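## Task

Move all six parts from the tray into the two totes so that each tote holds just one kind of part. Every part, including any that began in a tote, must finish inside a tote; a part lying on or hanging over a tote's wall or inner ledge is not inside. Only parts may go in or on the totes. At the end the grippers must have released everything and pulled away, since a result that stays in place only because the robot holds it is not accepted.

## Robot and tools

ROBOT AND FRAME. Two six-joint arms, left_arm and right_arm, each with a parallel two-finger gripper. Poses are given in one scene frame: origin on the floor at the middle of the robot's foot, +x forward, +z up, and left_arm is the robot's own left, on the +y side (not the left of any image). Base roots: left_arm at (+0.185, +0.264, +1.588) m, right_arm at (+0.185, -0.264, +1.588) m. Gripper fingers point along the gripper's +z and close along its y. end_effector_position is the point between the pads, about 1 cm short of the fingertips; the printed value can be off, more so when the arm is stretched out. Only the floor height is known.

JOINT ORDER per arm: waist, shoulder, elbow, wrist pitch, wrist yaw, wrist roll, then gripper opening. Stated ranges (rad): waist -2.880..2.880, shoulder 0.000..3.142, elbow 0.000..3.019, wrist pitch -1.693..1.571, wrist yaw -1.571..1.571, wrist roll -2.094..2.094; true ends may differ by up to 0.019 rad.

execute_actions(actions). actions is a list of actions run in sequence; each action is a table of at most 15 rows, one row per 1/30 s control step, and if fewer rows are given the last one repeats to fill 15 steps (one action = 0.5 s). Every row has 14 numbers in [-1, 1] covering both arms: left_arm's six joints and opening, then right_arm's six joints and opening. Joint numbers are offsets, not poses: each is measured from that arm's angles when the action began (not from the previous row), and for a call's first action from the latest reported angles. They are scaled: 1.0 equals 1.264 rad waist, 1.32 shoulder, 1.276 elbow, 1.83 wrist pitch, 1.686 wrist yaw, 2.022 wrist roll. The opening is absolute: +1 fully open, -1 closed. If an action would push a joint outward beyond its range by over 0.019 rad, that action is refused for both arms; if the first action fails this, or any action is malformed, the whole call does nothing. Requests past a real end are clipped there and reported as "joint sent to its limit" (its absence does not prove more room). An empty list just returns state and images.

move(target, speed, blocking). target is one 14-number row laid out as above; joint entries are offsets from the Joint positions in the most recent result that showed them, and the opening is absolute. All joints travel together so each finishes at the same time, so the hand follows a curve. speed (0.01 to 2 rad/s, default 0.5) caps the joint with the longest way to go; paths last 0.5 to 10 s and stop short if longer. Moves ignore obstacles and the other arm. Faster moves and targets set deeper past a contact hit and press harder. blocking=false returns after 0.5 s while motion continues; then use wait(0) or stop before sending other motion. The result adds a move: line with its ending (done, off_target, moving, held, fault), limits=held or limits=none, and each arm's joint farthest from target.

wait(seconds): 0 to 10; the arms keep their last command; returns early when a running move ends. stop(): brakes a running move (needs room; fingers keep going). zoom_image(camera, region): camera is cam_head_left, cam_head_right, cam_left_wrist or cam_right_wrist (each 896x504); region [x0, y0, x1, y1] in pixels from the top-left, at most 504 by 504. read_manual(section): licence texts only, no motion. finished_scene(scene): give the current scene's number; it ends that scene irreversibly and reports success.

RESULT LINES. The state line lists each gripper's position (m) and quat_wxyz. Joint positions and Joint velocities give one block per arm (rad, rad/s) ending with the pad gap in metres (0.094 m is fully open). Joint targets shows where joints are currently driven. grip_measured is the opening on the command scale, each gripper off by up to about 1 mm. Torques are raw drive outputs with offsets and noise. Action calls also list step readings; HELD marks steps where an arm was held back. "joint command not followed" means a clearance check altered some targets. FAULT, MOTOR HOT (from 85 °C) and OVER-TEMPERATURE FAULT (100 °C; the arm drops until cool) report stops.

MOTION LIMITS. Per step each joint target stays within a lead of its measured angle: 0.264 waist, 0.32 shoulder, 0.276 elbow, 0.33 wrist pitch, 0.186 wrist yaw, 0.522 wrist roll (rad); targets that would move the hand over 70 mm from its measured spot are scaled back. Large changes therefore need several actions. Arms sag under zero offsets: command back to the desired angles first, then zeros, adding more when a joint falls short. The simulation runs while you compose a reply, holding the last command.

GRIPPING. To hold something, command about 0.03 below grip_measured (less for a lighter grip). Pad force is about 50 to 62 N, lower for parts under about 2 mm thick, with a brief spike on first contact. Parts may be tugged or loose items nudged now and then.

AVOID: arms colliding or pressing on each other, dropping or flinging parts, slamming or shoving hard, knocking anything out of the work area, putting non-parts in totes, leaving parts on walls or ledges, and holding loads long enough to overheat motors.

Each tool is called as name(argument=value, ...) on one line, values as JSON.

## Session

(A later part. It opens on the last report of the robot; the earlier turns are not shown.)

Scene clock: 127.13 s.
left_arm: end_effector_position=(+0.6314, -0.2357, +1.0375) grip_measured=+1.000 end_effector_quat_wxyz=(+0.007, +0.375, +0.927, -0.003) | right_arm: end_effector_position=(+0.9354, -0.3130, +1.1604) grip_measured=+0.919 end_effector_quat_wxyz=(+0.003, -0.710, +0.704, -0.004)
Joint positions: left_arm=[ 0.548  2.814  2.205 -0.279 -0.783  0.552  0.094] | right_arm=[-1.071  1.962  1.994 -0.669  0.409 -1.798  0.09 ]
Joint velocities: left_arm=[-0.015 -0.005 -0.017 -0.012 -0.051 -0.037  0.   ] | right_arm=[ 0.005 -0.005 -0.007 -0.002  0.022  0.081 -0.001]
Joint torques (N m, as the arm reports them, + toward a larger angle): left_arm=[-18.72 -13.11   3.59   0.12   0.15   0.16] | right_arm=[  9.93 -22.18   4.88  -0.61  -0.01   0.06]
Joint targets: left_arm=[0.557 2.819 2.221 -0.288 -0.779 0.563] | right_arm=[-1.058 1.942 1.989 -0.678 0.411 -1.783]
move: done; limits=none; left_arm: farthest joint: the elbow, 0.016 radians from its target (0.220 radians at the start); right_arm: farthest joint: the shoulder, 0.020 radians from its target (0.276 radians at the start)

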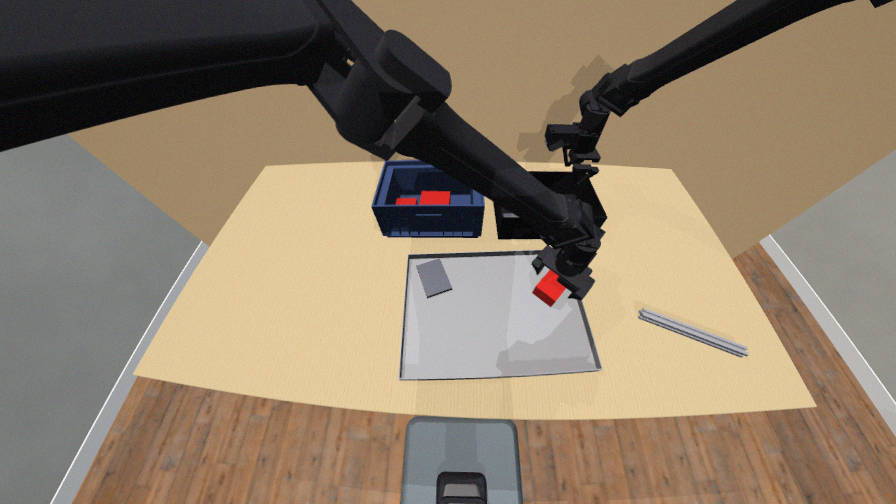

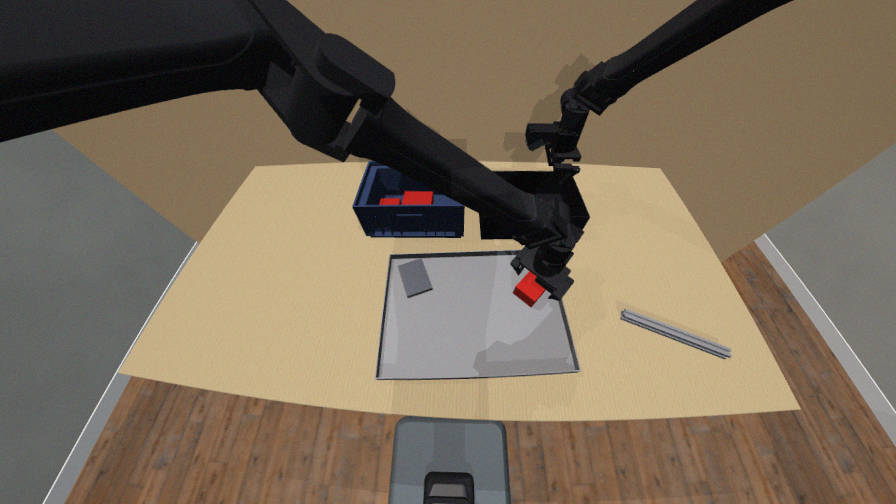

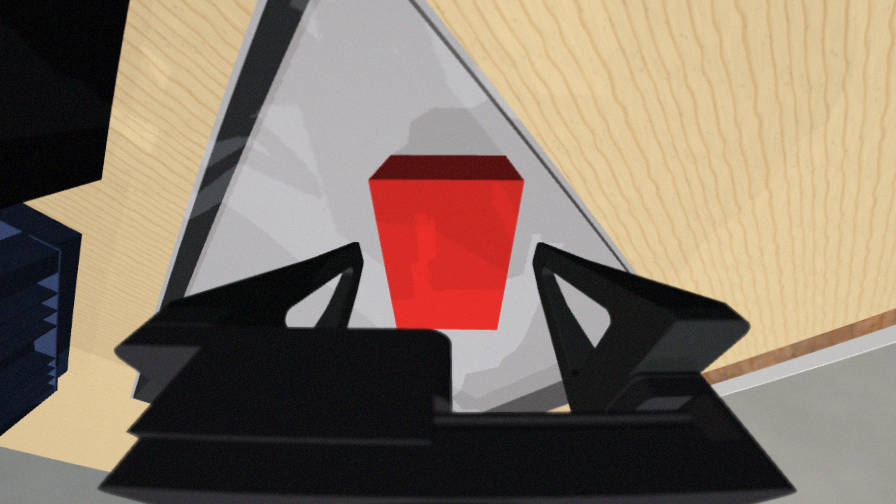

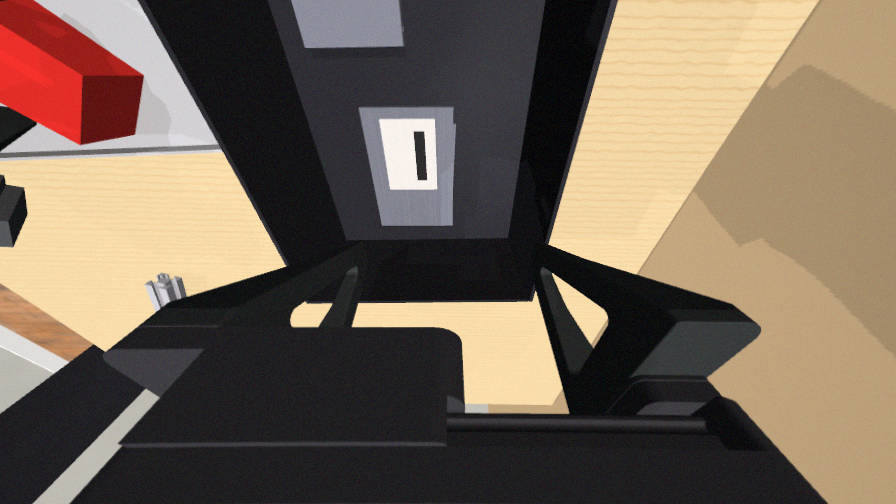

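execute_actions(actions=[[[0.009,0.006,0.014,-0.005,0.003,0.005,0.95, 0.01,-0.015,0,0,0,0.01,0.92],[0.011,0.008,0.016,-0.005,0.003,0.005,0.9, 0.01,-0.015,0,0,0,0.025,0.92],[0.013,0.010,0.018,-0.006,0.003,0.005,0.85, 0.01,-0.015,0,0,0,0.045,0.92],[0.015,0.012,0.020,-0.006,0.003,0.005,0.8, 0.01,-0.015,0,0,0,0.065,0.92],[0.017,0.015,0.022,-0.0066,0.003,0.005,0.75, 0.01,-0.015,0,0,0,0.085,0.92],[0.019,0.0174,0.0243,-0.0066,0.003,0.005,0.7, 0.01,-0.015,0,0,0,0.105,0.92],[0.019,0.0174,0.0243,-0.0066,0.003,0.005,0.65, 0.01,-0.015,0,0,0,0.125,0.92],[0.019,0.0174,0.0243,-0.0066,0.003,0.005,0.6, 0.01,-0.015,0,0,0,0.145,0.92],[0.019,0.0174,0.0243,-0.0066,0.003,0.005,0.55, 0.01,-0.015,0,0,0,0.165,0.92],[0.019,0.0174,0.0243,-0.0066,0.003,0.005,0.5, 0.01,-0.015,0,0,0,0.185,0.92],[0.019,0.0174,0.0243,-0.0066,0.003,0.005,0.47, 0.01,-0.015,0,0,0,0.205,0.92],[0.019,0.0174,0.0243,-0.0066,0.003,0.005,0.45, 0.01,-0.015,0,0,0,0.225,0.92],[0.019,0.0174,0.0243,-0.0066,0.003,0.005,0.45, 0.01,-0.015,0,0,0,0.245,0.92],[0.019,0.0174,0.0243,-0.0066,0.003,0.005,0.45, 0.01,-0.015,0,0,0,0.26,0.92],[0.019,0.0174,0.0243,-0.0066,0.003,0.005,0.45, 0.01,-0.015,0,0,0,0.27,0.92]]])

Scene clock: 128.87 s.
left_arm: end_effector_position=(+0.6253, -0.2299, +1.0248) grip_measured=+0.452 end_effector_quat_wxyz=(+0.000, +0.373, +0.928, +0.000) | right_arm: end_effector_position=(+0.9354, -0.3130, +1.1604) grip_measured=+0.919 end_effector_quat_wxyz=(+0.004, -0.560, +0.829, -0.003)
Joint positions: left_arm=[ 0.562  2.834  2.222 -0.282 -0.782  0.553  0.068] | right_arm=[-1.071  1.962  1.994 -0.669  0.409 -1.406  0.09 ]
Joint velocities: left_arm=[ 0.005  0.024 -0.002 -0.017  0.022  0.081 -0.   ] | right_arm=[-0.005 -0.015 -0.012  0.002 -0.051  0.974 -0.   ]
Joint torques (N m, as the arm reports them, + toward a larger angle): left_arm=[-19.67 -12.93   3.25   0.13   0.13   0.12] | right_arm=[ 10.11 -22.07   5.4   -0.29  -0.11   0.06]
Joint targets: left_arm=[0.572 2.837 2.236 -0.291 -0.778 0.562] | right_arm=[-1.058 1.942 1.994 -0.669 0.409 -1.252]
Step readings (joint positions):
0: left_arm=[0.548 2.814 2.205 -0.279 -0.783 0.553] | right_arm=[-1.071 1.962 1.994 -0.669 0.409 -1.798]
1: left_arm=[0.548 2.814 2.205 -0.279 -0.783 0.553] | right_arm=[-1.071 1.962 1.994 -0.669 0.409 -1.797]
2: left_arm=[0.548 2.814 2.206 -0.279 -0.783 0.553] | right_arm=[-1.071 1.962 1.994 -0.669 0.409 -1.792]
4: left_arm=[0.548 2.818 2.211 -0.280 -0.783 0.553] | right_arm=[-1.071 1.962 1.994 -0.669 0.409 -1.762]
8: left_arm=[0.552 2.826 2.222 -0.281 -0.782 0.553] | right_arm=[-1.071 1.962 1.994 -0.669 0.409 -1.654]
15: Joint positions above

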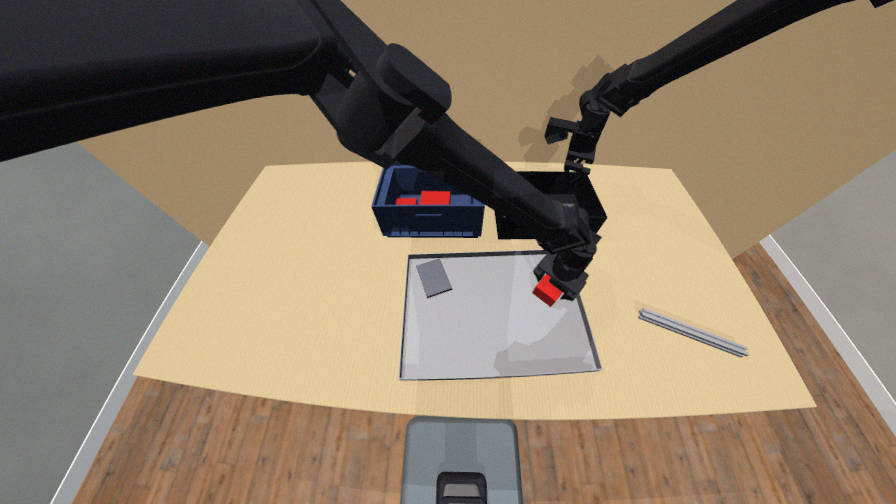

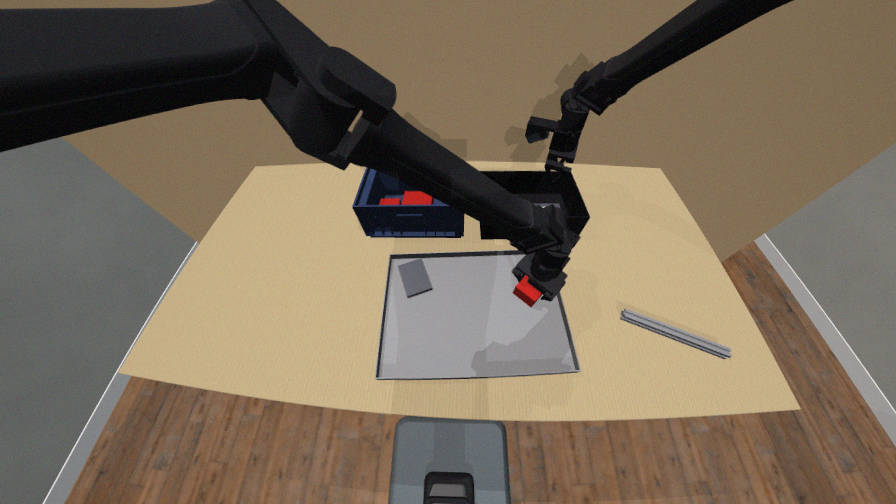

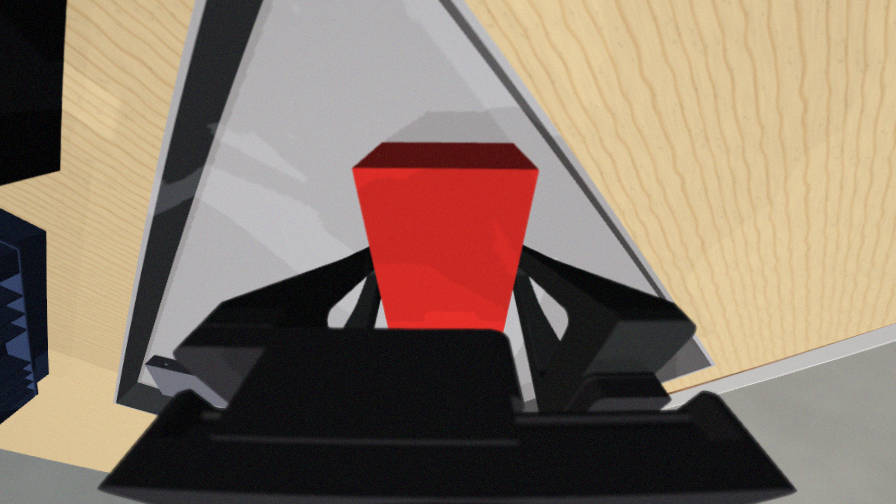

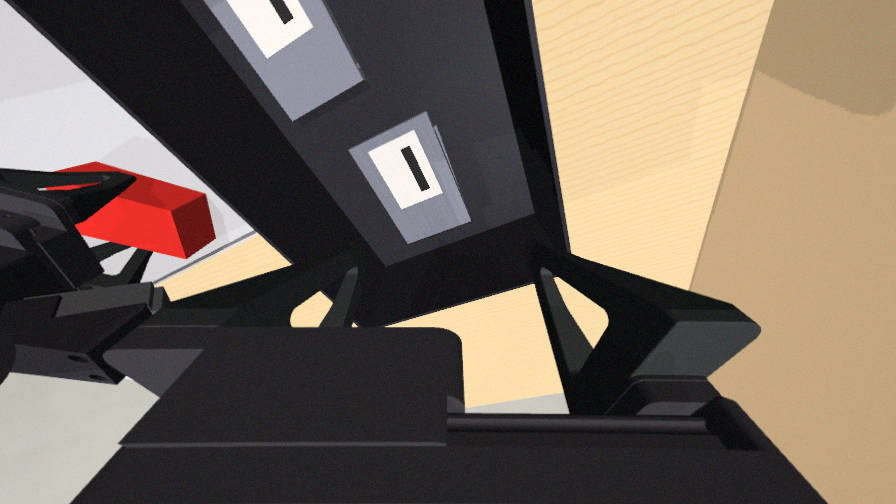

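execute_actions(actions=[[[0,0,0.008,0,0,0,0.41, 0.01,-0.015,0,0,0,0.085,0.92],[0,0,0.008,0,0,0,0.37, 0.01,-0.015,0,0,0,0.10,0.92],[0,0,0.008,0,0,0,0.33, 0.01,-0.015,0,0,0,0.12,0.92],[0,0,0.008,0,0,0,0.30, 0.01,-0.015,0,0,0,0.14,0.92],[0,0,0.008,0,0,0,0.27, 0.01,-0.015,0,0,0,0.16,0.92],[0,0,0.008,0,0,0,0.24, 0.01,-0.015,0,0,0,0.18,0.92],[0,0,0.008,0,0,0,0.22, 0.01,-0.015,0,0,0,0.20,0.92],[0,0,0.008,0,0,0,0.20, 0.01,-0.015,0,0,0,0.22,0.92],[0,0,0.008,0,0,0,0.19, 0.01,-0.015,0,0,0,0.24,0.92],[0,0,0.008,0,0,0,0.19, 0.01,-0.015,0,0,0,0.255,0.92],[0,0,0.008,0,0,0,0.19, 0.01,-0.015,0,0,0,0.265,0.92]]])

Scene clock: 129.83 s.
left_arm: end_effector_position=(+0.6247, -0.2294, +1.0242) grip_measured=+0.266 end_effector_quat_wxyz=(-0.000, +0.373, +0.928, +0.000) | right_arm: end_effector_position=(+0.9354, -0.3130, +1.1604) grip_measured=+0.919 end_effector_quat_wxyz=(+0.005, -0.352, +0.936, -0.002)
Joint positions: left_arm=[ 0.563  2.834  2.222 -0.282 -0.783  0.553  0.059] | right_arm=[-1.071  1.962  1.994 -0.669  0.409 -0.938  0.09 ]
Joint velocities: left_arm=[-0.005 -0.005  0.022 -0.017  0.022  0.007 -0.   ] | right_arm=[-0.024 -0.015 -0.012 -0.017 -0.007  0.286 -0.   ]
Joint torques (N m, as the arm reports them, + toward a larger angle): left_arm=[-19.72 -13.37   2.92   0.48  -0.01   0.03] | right_arm=[ 10.04 -22.17   5.39  -0.28  -0.09   0.05]
Joint targets: left_arm=[0.562 2.833 2.232 -0.282 -0.783 0.553] | right_arm=[-1.058 1.942 1.994 -0.669 0.409 -0.871]
Step readings (joint positions):
0: left_arm=[0.563 2.834 2.222 -0.282 -0.782 0.553] | right_arm=[-1.071 1.962 1.994 -0.669 0.409 -1.273]
1: left_arm=[0.563 2.834 2.222 -0.282 -0.782 0.553] | right_arm=[-1.071 1.962 1.994 -0.669 0.409 -1.269]
2: left_arm=[0.563 2.834 2.222 -0.282 -0.782 0.553] | right_arm=[-1.071 1.962 1.994 -0.669 0.409 -1.261]
4: left_arm=[0.563 2.834 2.222 -0.282 -0.783 0.553] | right_arm=[-1.071 1.962 1.994 -0.669 0.409 -1.227]
8: left_arm=[0.563 2.834 2.222 -0.282 -0.783 0.553] | right_arm=[-1.071 1.962 1.994 -0.669 0.409 -1.114]
15: Joint positions above

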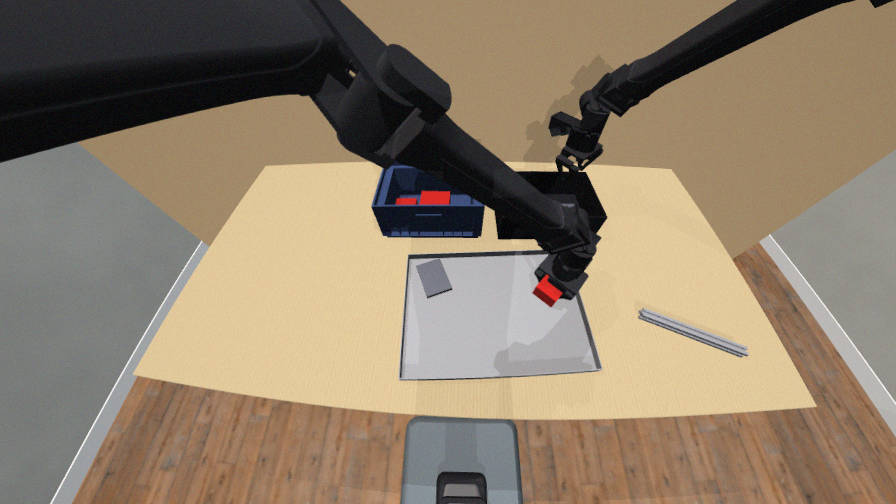

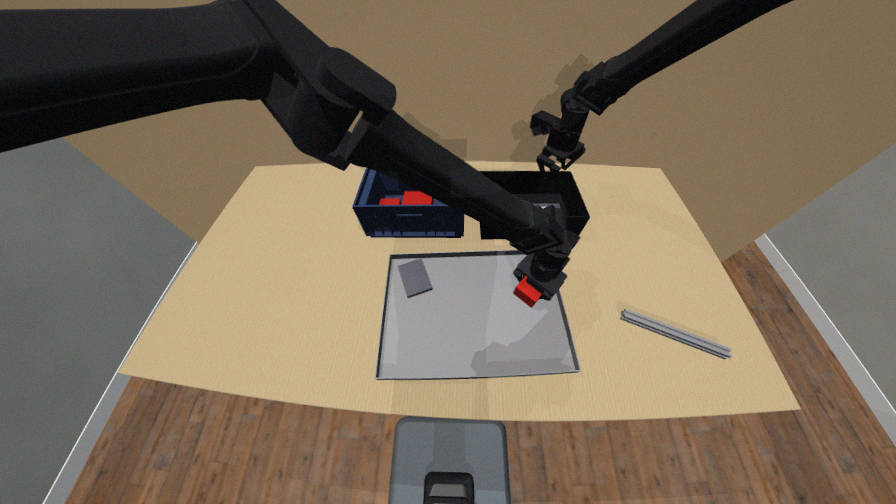

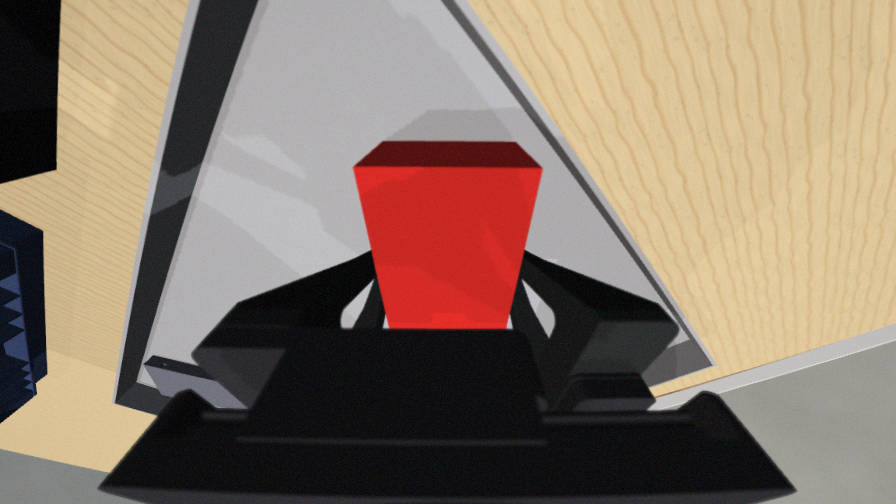

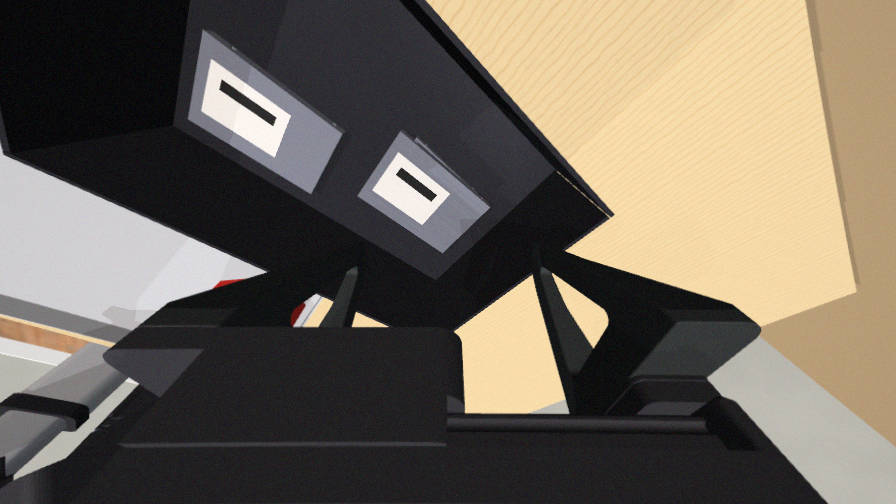

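move(target=[0.025,-0.686,-0.711,0.019,0.011,0.32,0.235, 0.006,-0.376,-0.589,0.148,0,0.29,0.92], speed=0.7)

Scene clock: 139.30 s.
left_arm: end_effector_position=(+0.7075, +0.0039, +1.2506) grip_measured=+0.266 end_effector_quat_wxyz=(+0.000, +0.633, +0.774, +0.001) | right_arm: end_effector_position=(+0.7811, -0.3281, +1.2695) grip_measured=+0.919 end_effector_quat_wxyz=(+0.000, -0.076, +0.997, +0.001)
Joint positions: left_arm=[ 0.588  1.932  1.314 -0.255 -0.768  1.189  0.059] | right_arm=[-1.071  1.485  1.246 -0.409  0.409 -0.367  0.09 ]
Joint velocities: left_arm=[-0.015  0.015 -0.007 -0.007 -0.022 -0.007 -0.   ] | right_arm=[-0.005 -0.005 -0.007 -0.002  0.007 -0.051 -0.   ]
Joint torques (N m, as the arm reports them, + toward a larger angle): left_arm=[-12.72 -13.83   1.93   0.61   0.18   0.16] | right_arm=[  6.59 -17.68   3.22   0.07  -0.04   0.05]
Joint targets: left_arm=[0.595 1.929 1.315 -0.247 -0.764 1.200] | right_arm=[-1.063 1.466 1.242 -0.398 0.409 -0.352]
move: done; limits=none; left_arm: farthest joint: the wrist roll, 0.011 radians from its target (0.647 radians at the start); right_arm: farthest joint: the shoulder, 0.020 radians from its target (0.496 radians at the start)

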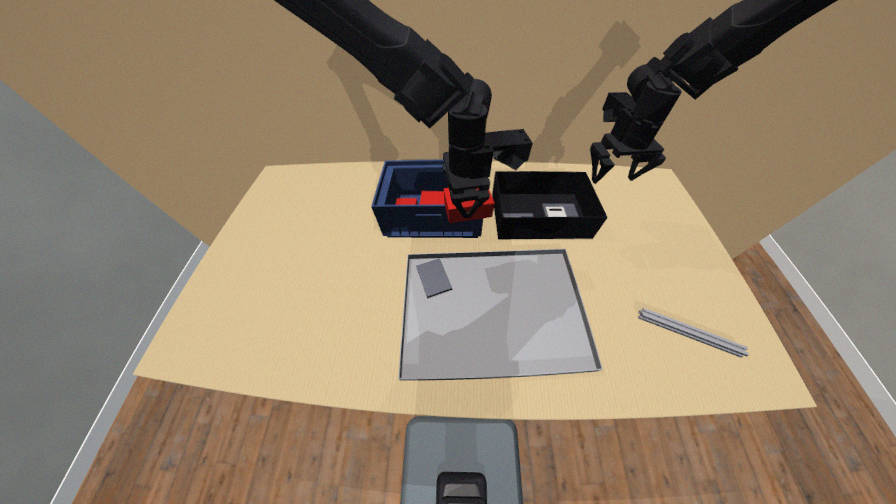

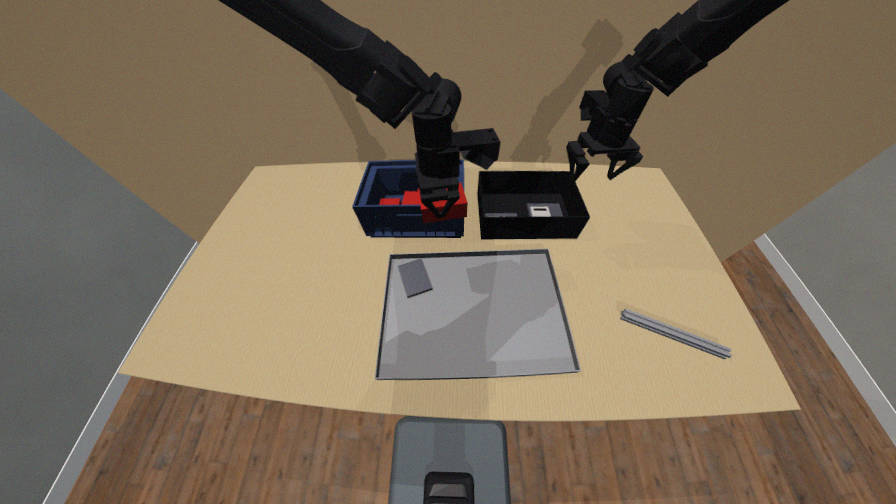

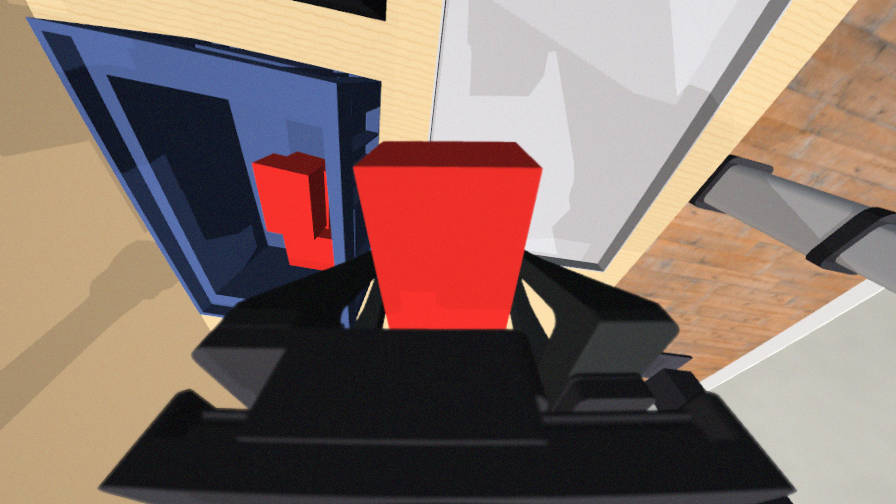

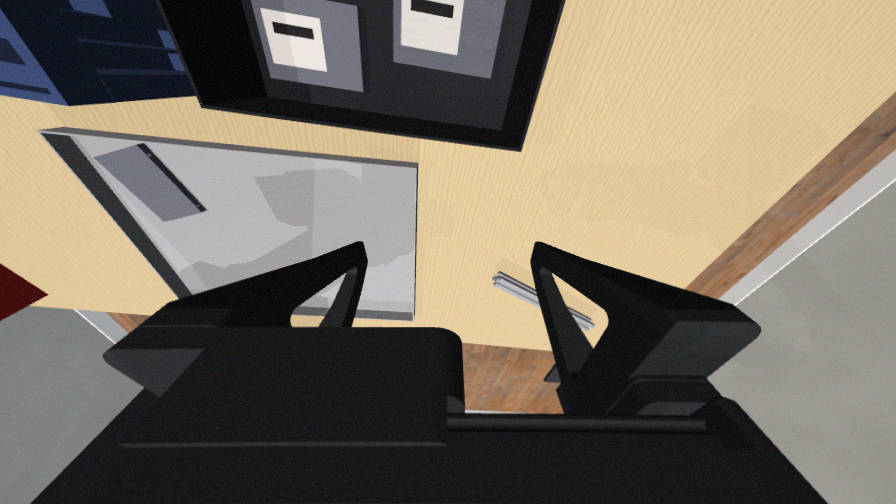

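move(target=[0.139,0.084,0.459,-0.195,0.075,0.186,0.235, 0.199,0.29,-0.195,0.308,0.112,0.03,1.0], speed=0.6)

Scene clock: 142.00 s.
left_arm: end_effector_position=(+0.8891, +0.0919, +1.1985) grip_measured=+0.266 end_effector_quat_wxyz=(-0.002, +0.707, +0.708, -0.000) | right_arm: end_effector_position=(+0.6173, -0.1164, +1.1805) grip_measured=+1.000 end_effector_quat_wxyz=(-0.001, -0.144, +0.990, +0.003)
Joint positions: left_arm=[ 0.768  2.045  1.88  -0.603 -0.646  1.554  0.059] | right_arm=[-0.824  1.88   0.996  0.144  0.596 -0.322  0.094]
Joint velocities: left_arm=[ 0.005  0.005 -0.022 -0.017  0.007  0.037  0.   ] | right_arm=[-0.015 -0.005  0.012 -0.002 -0.037 -0.066  0.   ]
Joint torques (N m, as the arm reports them, + toward a larger angle): left_arm=[-13.82 -19.98   6.26   0.1    0.16   0.17] | right_arm=[ 10.01 -12.65  -0.6    0.04   0.06   0.06]
Joint targets: left_arm=[0.764 2.043 1.900 -0.612 -0.642 1.565] | right_arm=[-0.819 1.868 0.997 0.155 0.598 -0.307]
move: done; limits=none; left_arm: farthest joint: the elbow, 0.019 radians from its target (0.586 radians at the start); right_arm: farthest joint: the wrist roll, 0.016 radians from its target (0.061 radians at the start)

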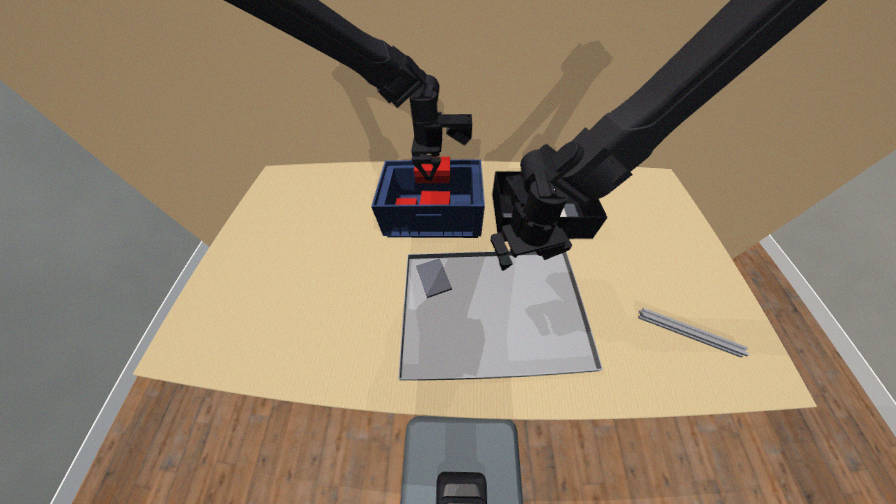

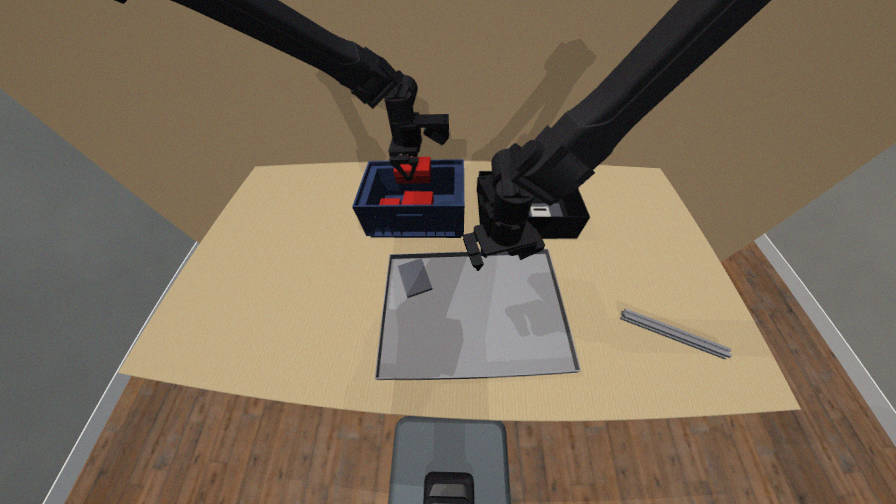

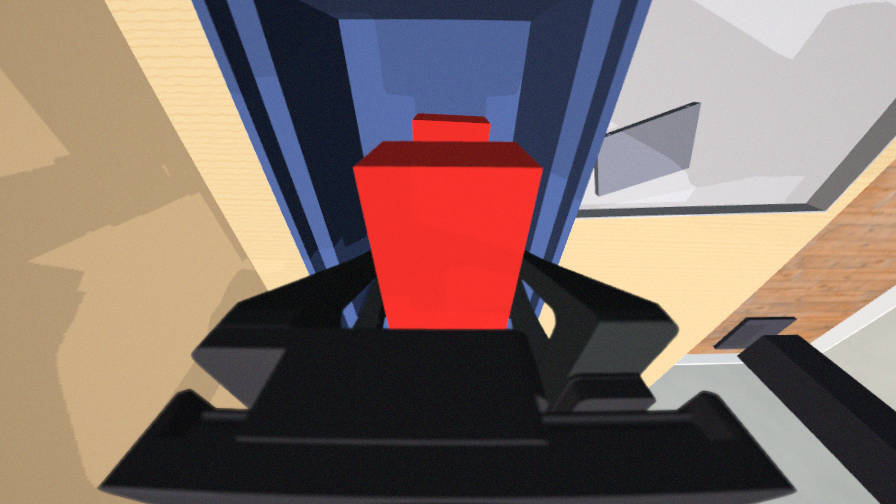

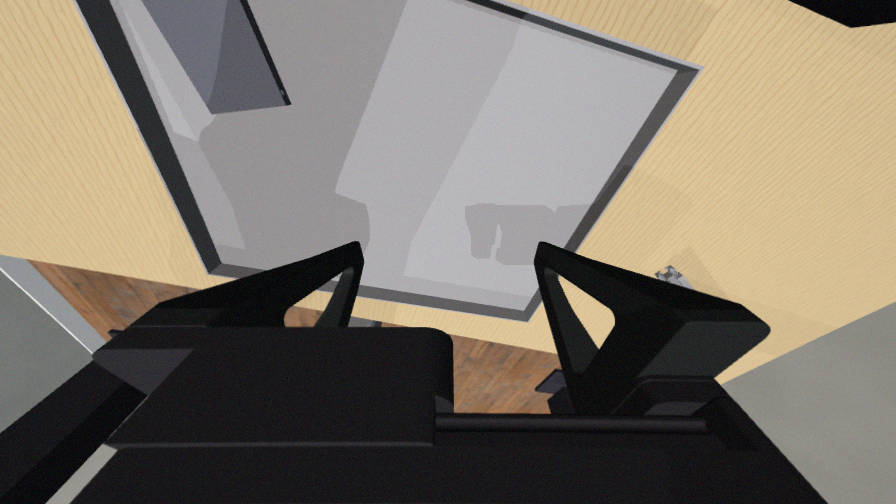

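move(target=[0.0554,0.121,0.133,0.035,0.033,0.035,0.235, 0.139,0.386,0.501,-0.110,0.072,0.027,1.0], speed=0.55)

Scene clock: 146.13 s.
left_arm: end_effector_position=(+0.8861, +0.0897, +1.1166) grip_measured=+0.266 end_effector_quat_wxyz=(+0.000, +0.708, +0.706, -0.001) | right_arm: end_effector_position=(+0.6560, +0.0810, +1.0827) grip_measured=+1.000 end_effector_quat_wxyz=(+0.002, -0.193, +0.981, +0.001)
Joint positions: left_arm=[ 0.833  2.209  2.024 -0.548 -0.593  1.615  0.059] | right_arm=[-0.661  2.396  1.627 -0.05   0.715 -0.283  0.094]
Joint velocities: left_arm=[-0.005  0.005 -0.002  0.012 -0.037  0.066 -0.001] | right_arm=[-0.005 -0.015 -0.012  0.007 -0.066  0.007  0.   ]
Joint torques (N m, as the arm reports them, + toward a larger angle): left_arm=[-14.15 -20.08   6.77   0.6    0.15   0.11] | right_arm=[ 16.91 -13.04   1.41  -0.52   0.07   0.06]
Joint targets: left_arm=[0.838 2.205 2.050 -0.539 -0.590 1.625] | right_arm=[-0.648 2.390 1.635 -0.057 0.717 -0.267]
move: off_target (left_arm); limits=none; left_arm: farthest joint: the elbow, 0.026 radians from its target (0.170 radians at the start); right_arm: farthest joint: the wrist roll, 0.016 radians from its target (0.054 radians at the start)

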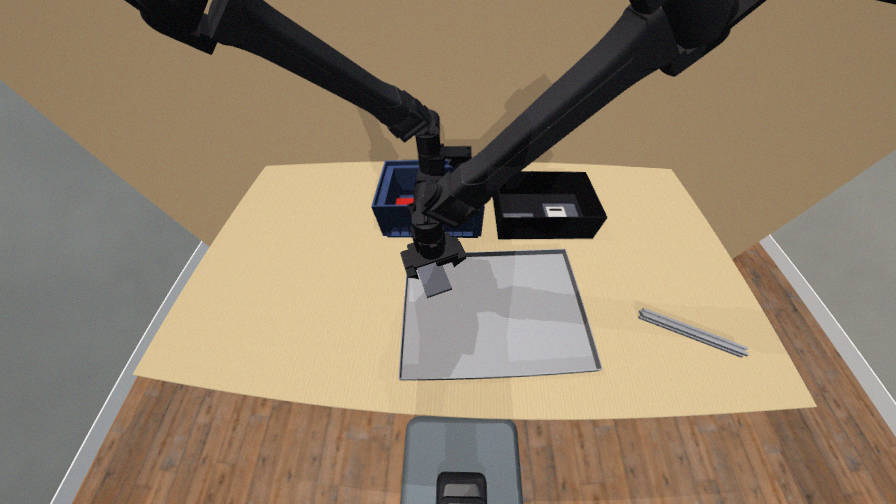

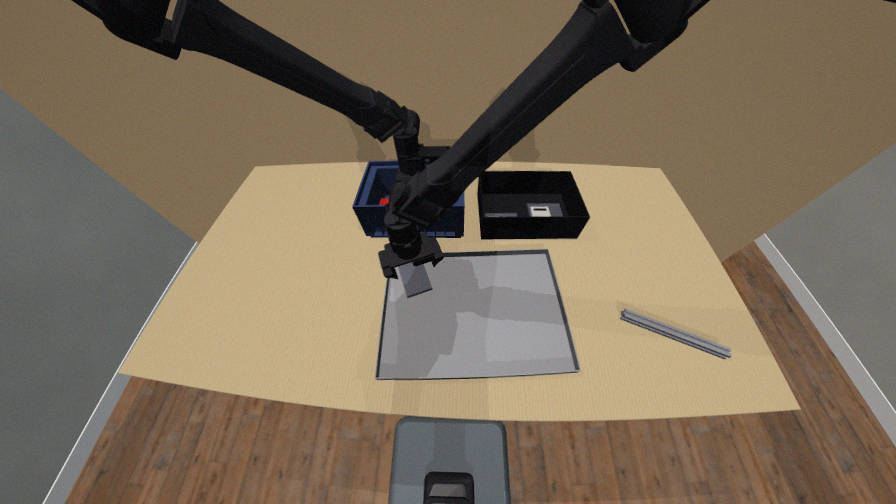

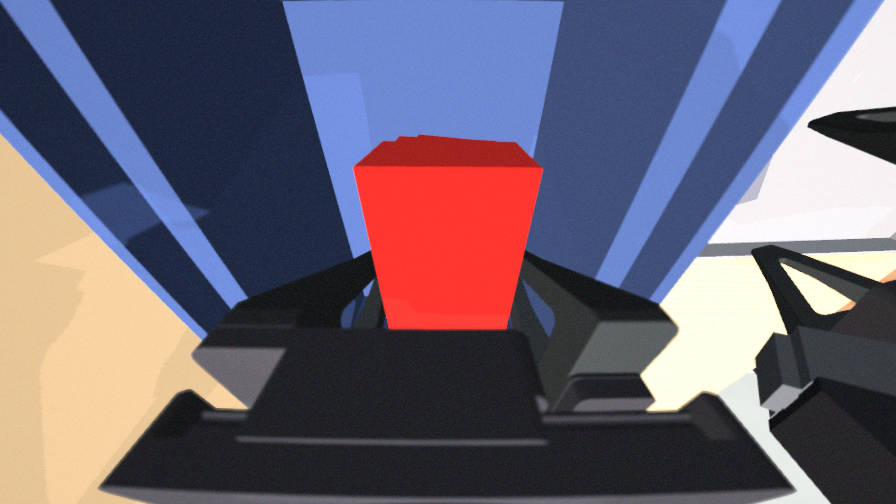

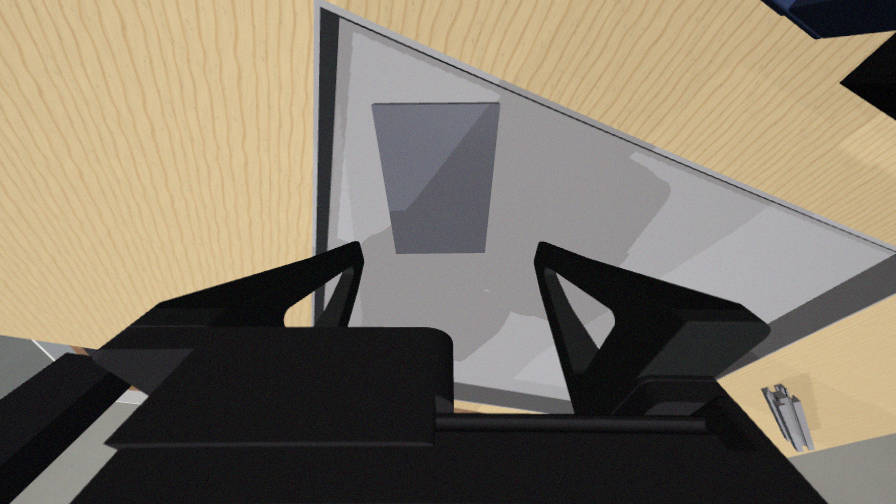

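move(target=[0.009,0.010,0.028,0.005,0.002,0.005,0.235, -0.042,0.100,0.142,-0.015,-0.018,-0.025,1.0], speed=0.22)

Scene clock: 148.93 s.
left_arm: end_effector_position=(+0.8872, +0.0894, +1.1160) grip_measured=+0.266 end_effector_quat_wxyz=(+0.001, +0.709, +0.706, -0.001) | right_arm: end_effector_position=(+0.6611, +0.0844, +1.0255) grip_measured=+1.000 end_effector_quat_wxyz=(+0.000, -0.189, +0.982, -0.002)
Joint positions: left_arm=[ 0.833  2.212  2.029 -0.548 -0.593  1.618  0.059] | right_arm=[-0.71   2.523  1.798 -0.069  0.687 -0.318  0.094]
Joint velocities: left_arm=[-0.015 -0.024  0.007 -0.012 -0.022  0.051 -0.   ] | right_arm=[-0.015 -0.005 -0.002  0.002 -0.037  0.037  0.   ]
Joint torques (N m, as the arm reports them, + toward a larger angle): left_arm=[-12.96 -18.84   7.17   0.72   0.17   0.09] | right_arm=[ 15.64 -12.25   1.76  -0.58  -0.11  -0.2 ]
Joint targets: left_arm=[0.845 2.223 2.060 -0.539 -0.589 1.625] | right_arm=[-0.714 2.528 1.809 -0.078 0.685 -0.334]
move: off_target (left_arm); limits=none; left_arm: farthest joint: the elbow, 0.030 radians from its target (0.036 radians at the start); right_arm: farthest joint: the wrist roll, 0.016 radians from its target (0.051 radians at the start)

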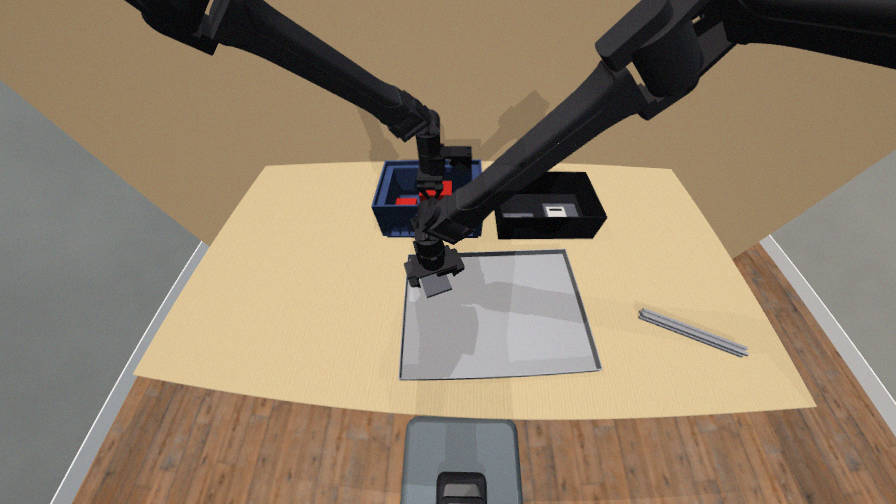

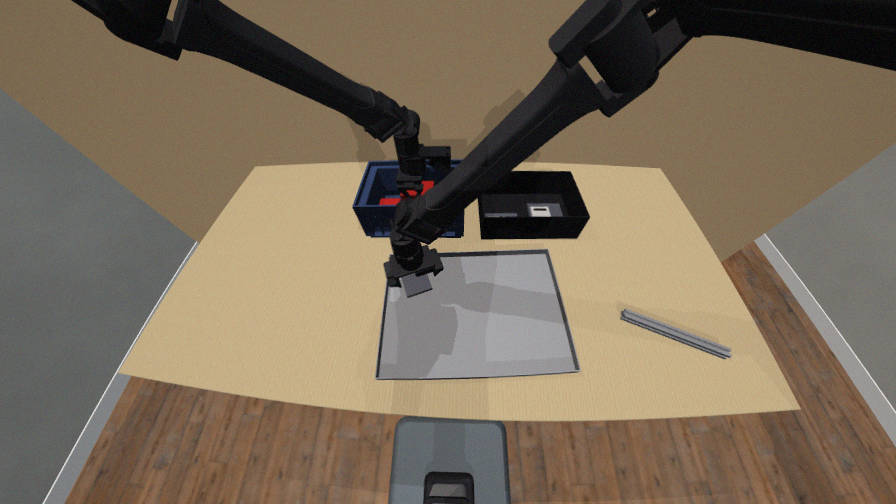

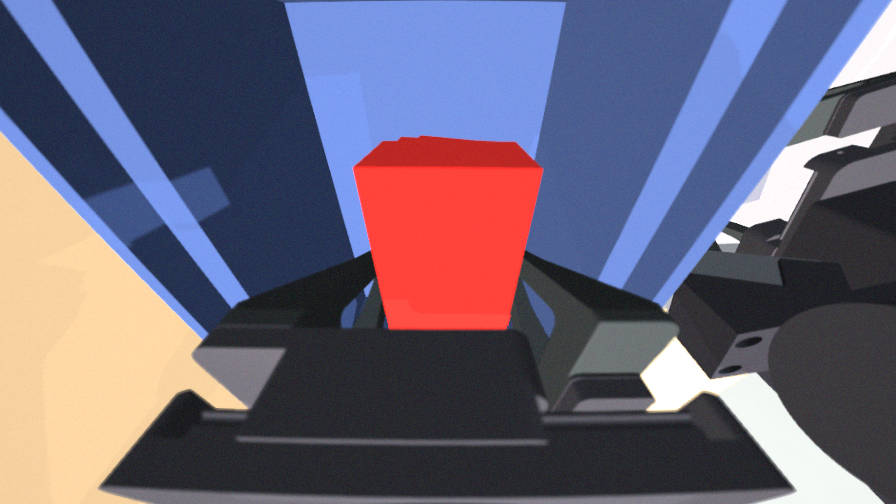

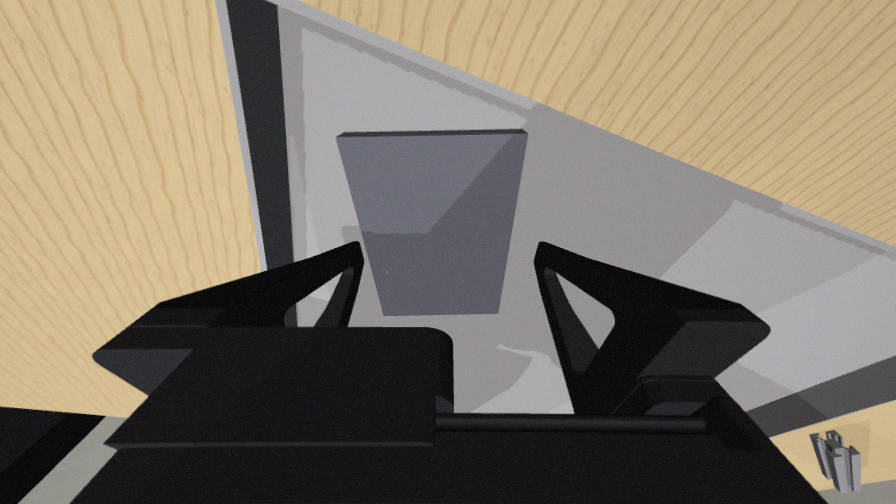

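execute_actions(actions=[[[0,0,0.02,0,0,0,0.28, 0,0,0.006,0,0,0,0.93],[0,0,0.02,0,0,0,0.33, 0,0,0.006,0,0,0,0.86],[0,0,0.02,0,0,0,0.39, 0,0,0.006,0,0,0,0.80],[0,0,0.02,0,0,0,0.45, 0,0,0.006,0,0,0,0.75],[0,0,0.02,0,0,0,0.52, 0,0,0.006,0,0,0,0.70],[0,0,0.02,0,0,0,0.58, 0,0,0.006,0,0,0,0.66],[0,0,0.02,0,0,0,0.64, 0,0,0.006,0,0,0,0.62],[0,0,0.02,0,0,0,0.64, 0,0,0.006,0,0,0,0.58],[0,0,0.02,0,0,0,0.64, 0,0,0.006,0,0,0,0.54],[0,0,0.02,0,0,0,0.64, 0,0,0.006,0,0,0,0.51],[0,0,0.02,0,0,0,0.64, 0,0,0.006,0,0,0,0.48],[0,0,0.02,0,0,0,0.64, 0,0,0.006,0,0,0,0.45],[0,0,0.02,0,0,0,0.64, 0,0,0.006,0,0,0,0.43]]])

Scene clock: 151.07 s.
left_arm: end_effector_position=(+0.8874, +0.0894, +1.1160) grip_measured=+0.638 end_effector_quat_wxyz=(+0.001, +0.709, +0.706, -0.001) | right_arm: end_effector_position=(+0.6611, +0.0845, +1.0255) grip_measured=+0.459 end_effector_quat_wxyz=(+0.000, -0.190, +0.982, -0.001)
Joint positions: left_arm=[ 0.833  2.212  2.03  -0.548 -0.593  1.618  0.077] | right_arm=[-0.71   2.523  1.798 -0.069  0.686 -0.318  0.069]
Joint velocities: left_arm=[-0.005 -0.005 -0.002 -0.017  0.007 -0.051 -0.   ] | right_arm=[-0.005 -0.005 -0.002 -0.002 -0.022  0.007  0.   ]
Joint torques (N m, as the arm reports them, + toward a larger angle): left_arm=[-14.68 -19.78   6.63   0.38   0.05   0.02] | right_arm=[ 16.04 -12.56   1.46  -0.32  -0.01  -0.06]
Joint targets: left_arm=[0.833 2.212 2.055 -0.548 -0.593 1.618] | right_arm=[-0.710 2.523 1.806 -0.069 0.687 -0.318]
Step readings (joint positions):
0: left_arm=[0.833 2.212 2.029 -0.548 -0.593 1.618] | right_arm=[-0.710 2.523 1.798 -0.069 0.687 -0.318]
1: left_arm=[0.833 2.212 2.029 -0.548 -0.593 1.618] | right_arm=[-0.710 2.523 1.798 -0.069 0.687 -0.318]
2: left_arm=[0.833 2.212 2.029 -0.548 -0.593 1.618] | right_arm=[-0.710 2.523 1.798 -0.069 0.687 -0.318]
4: left_arm=[0.833 2.212 2.030 -0.548 -0.593 1.618] | right_arm=[-0.710 2.523 1.798 -0.069 0.687 -0.318]
8: left_arm=[0.833 2.212 2.030 -0.548 -0.593 1.618] | right_arm=[-0.710 2.523 1.798 -0.069 0.686 -0.318]
15: Joint positions above

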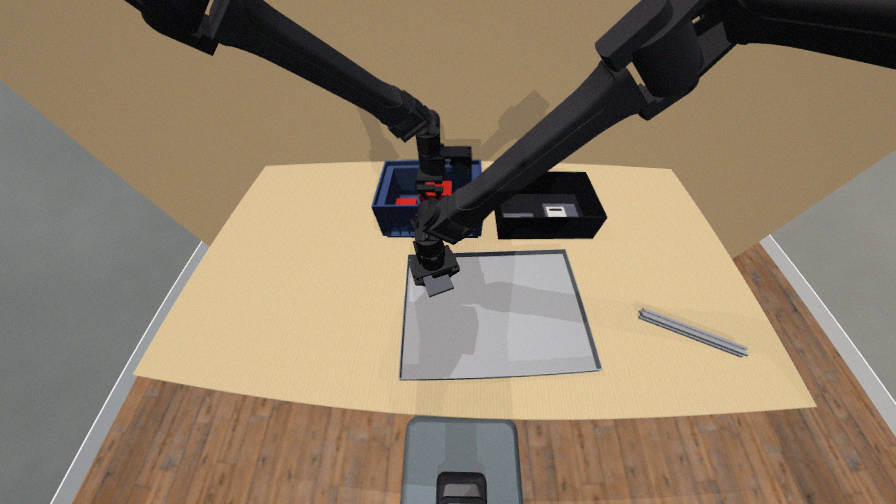

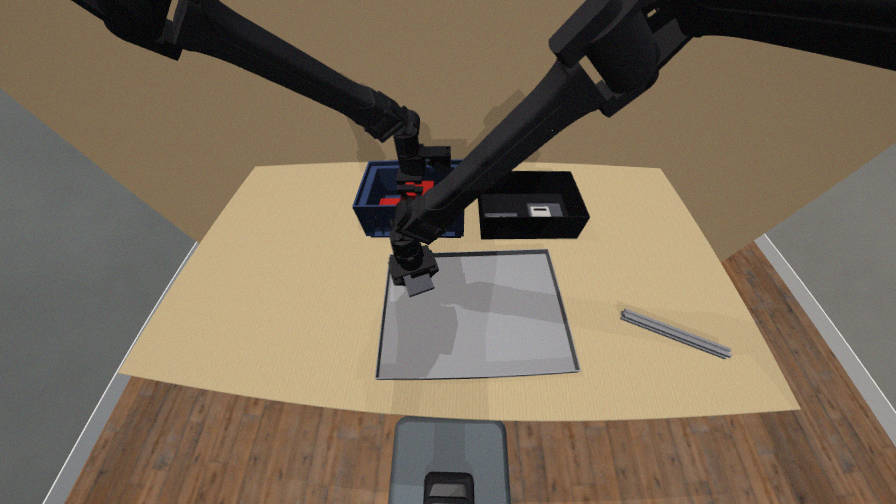

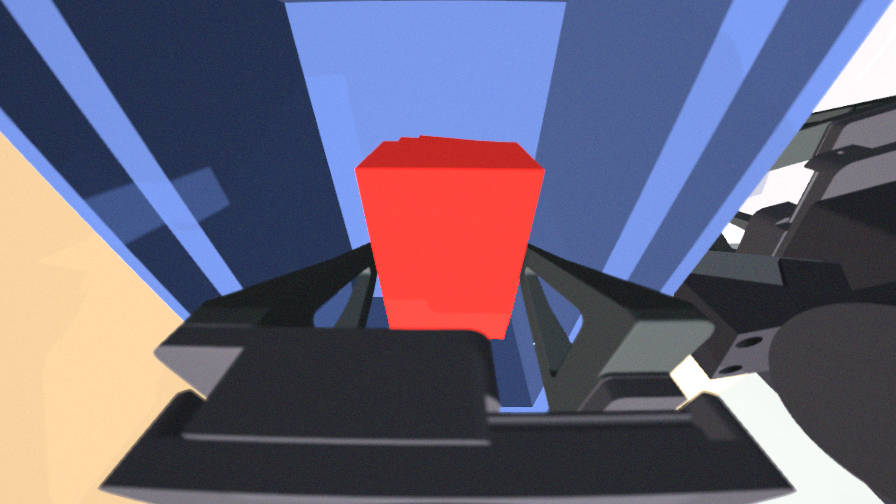

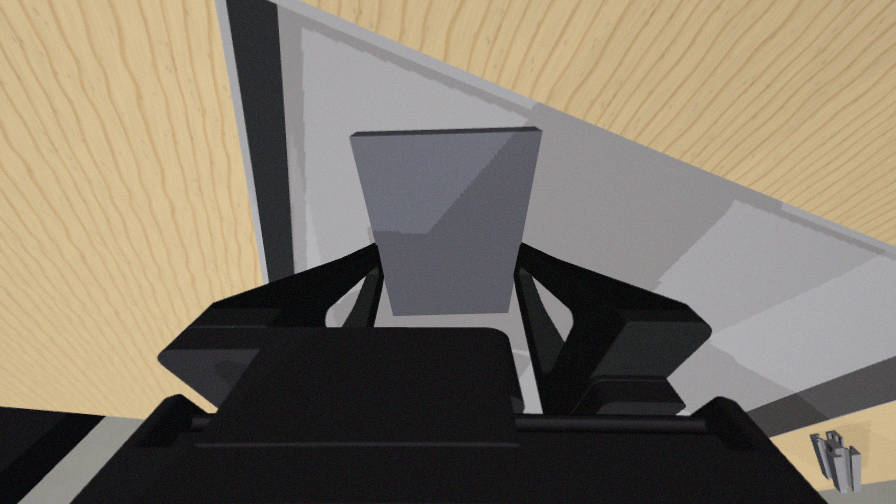

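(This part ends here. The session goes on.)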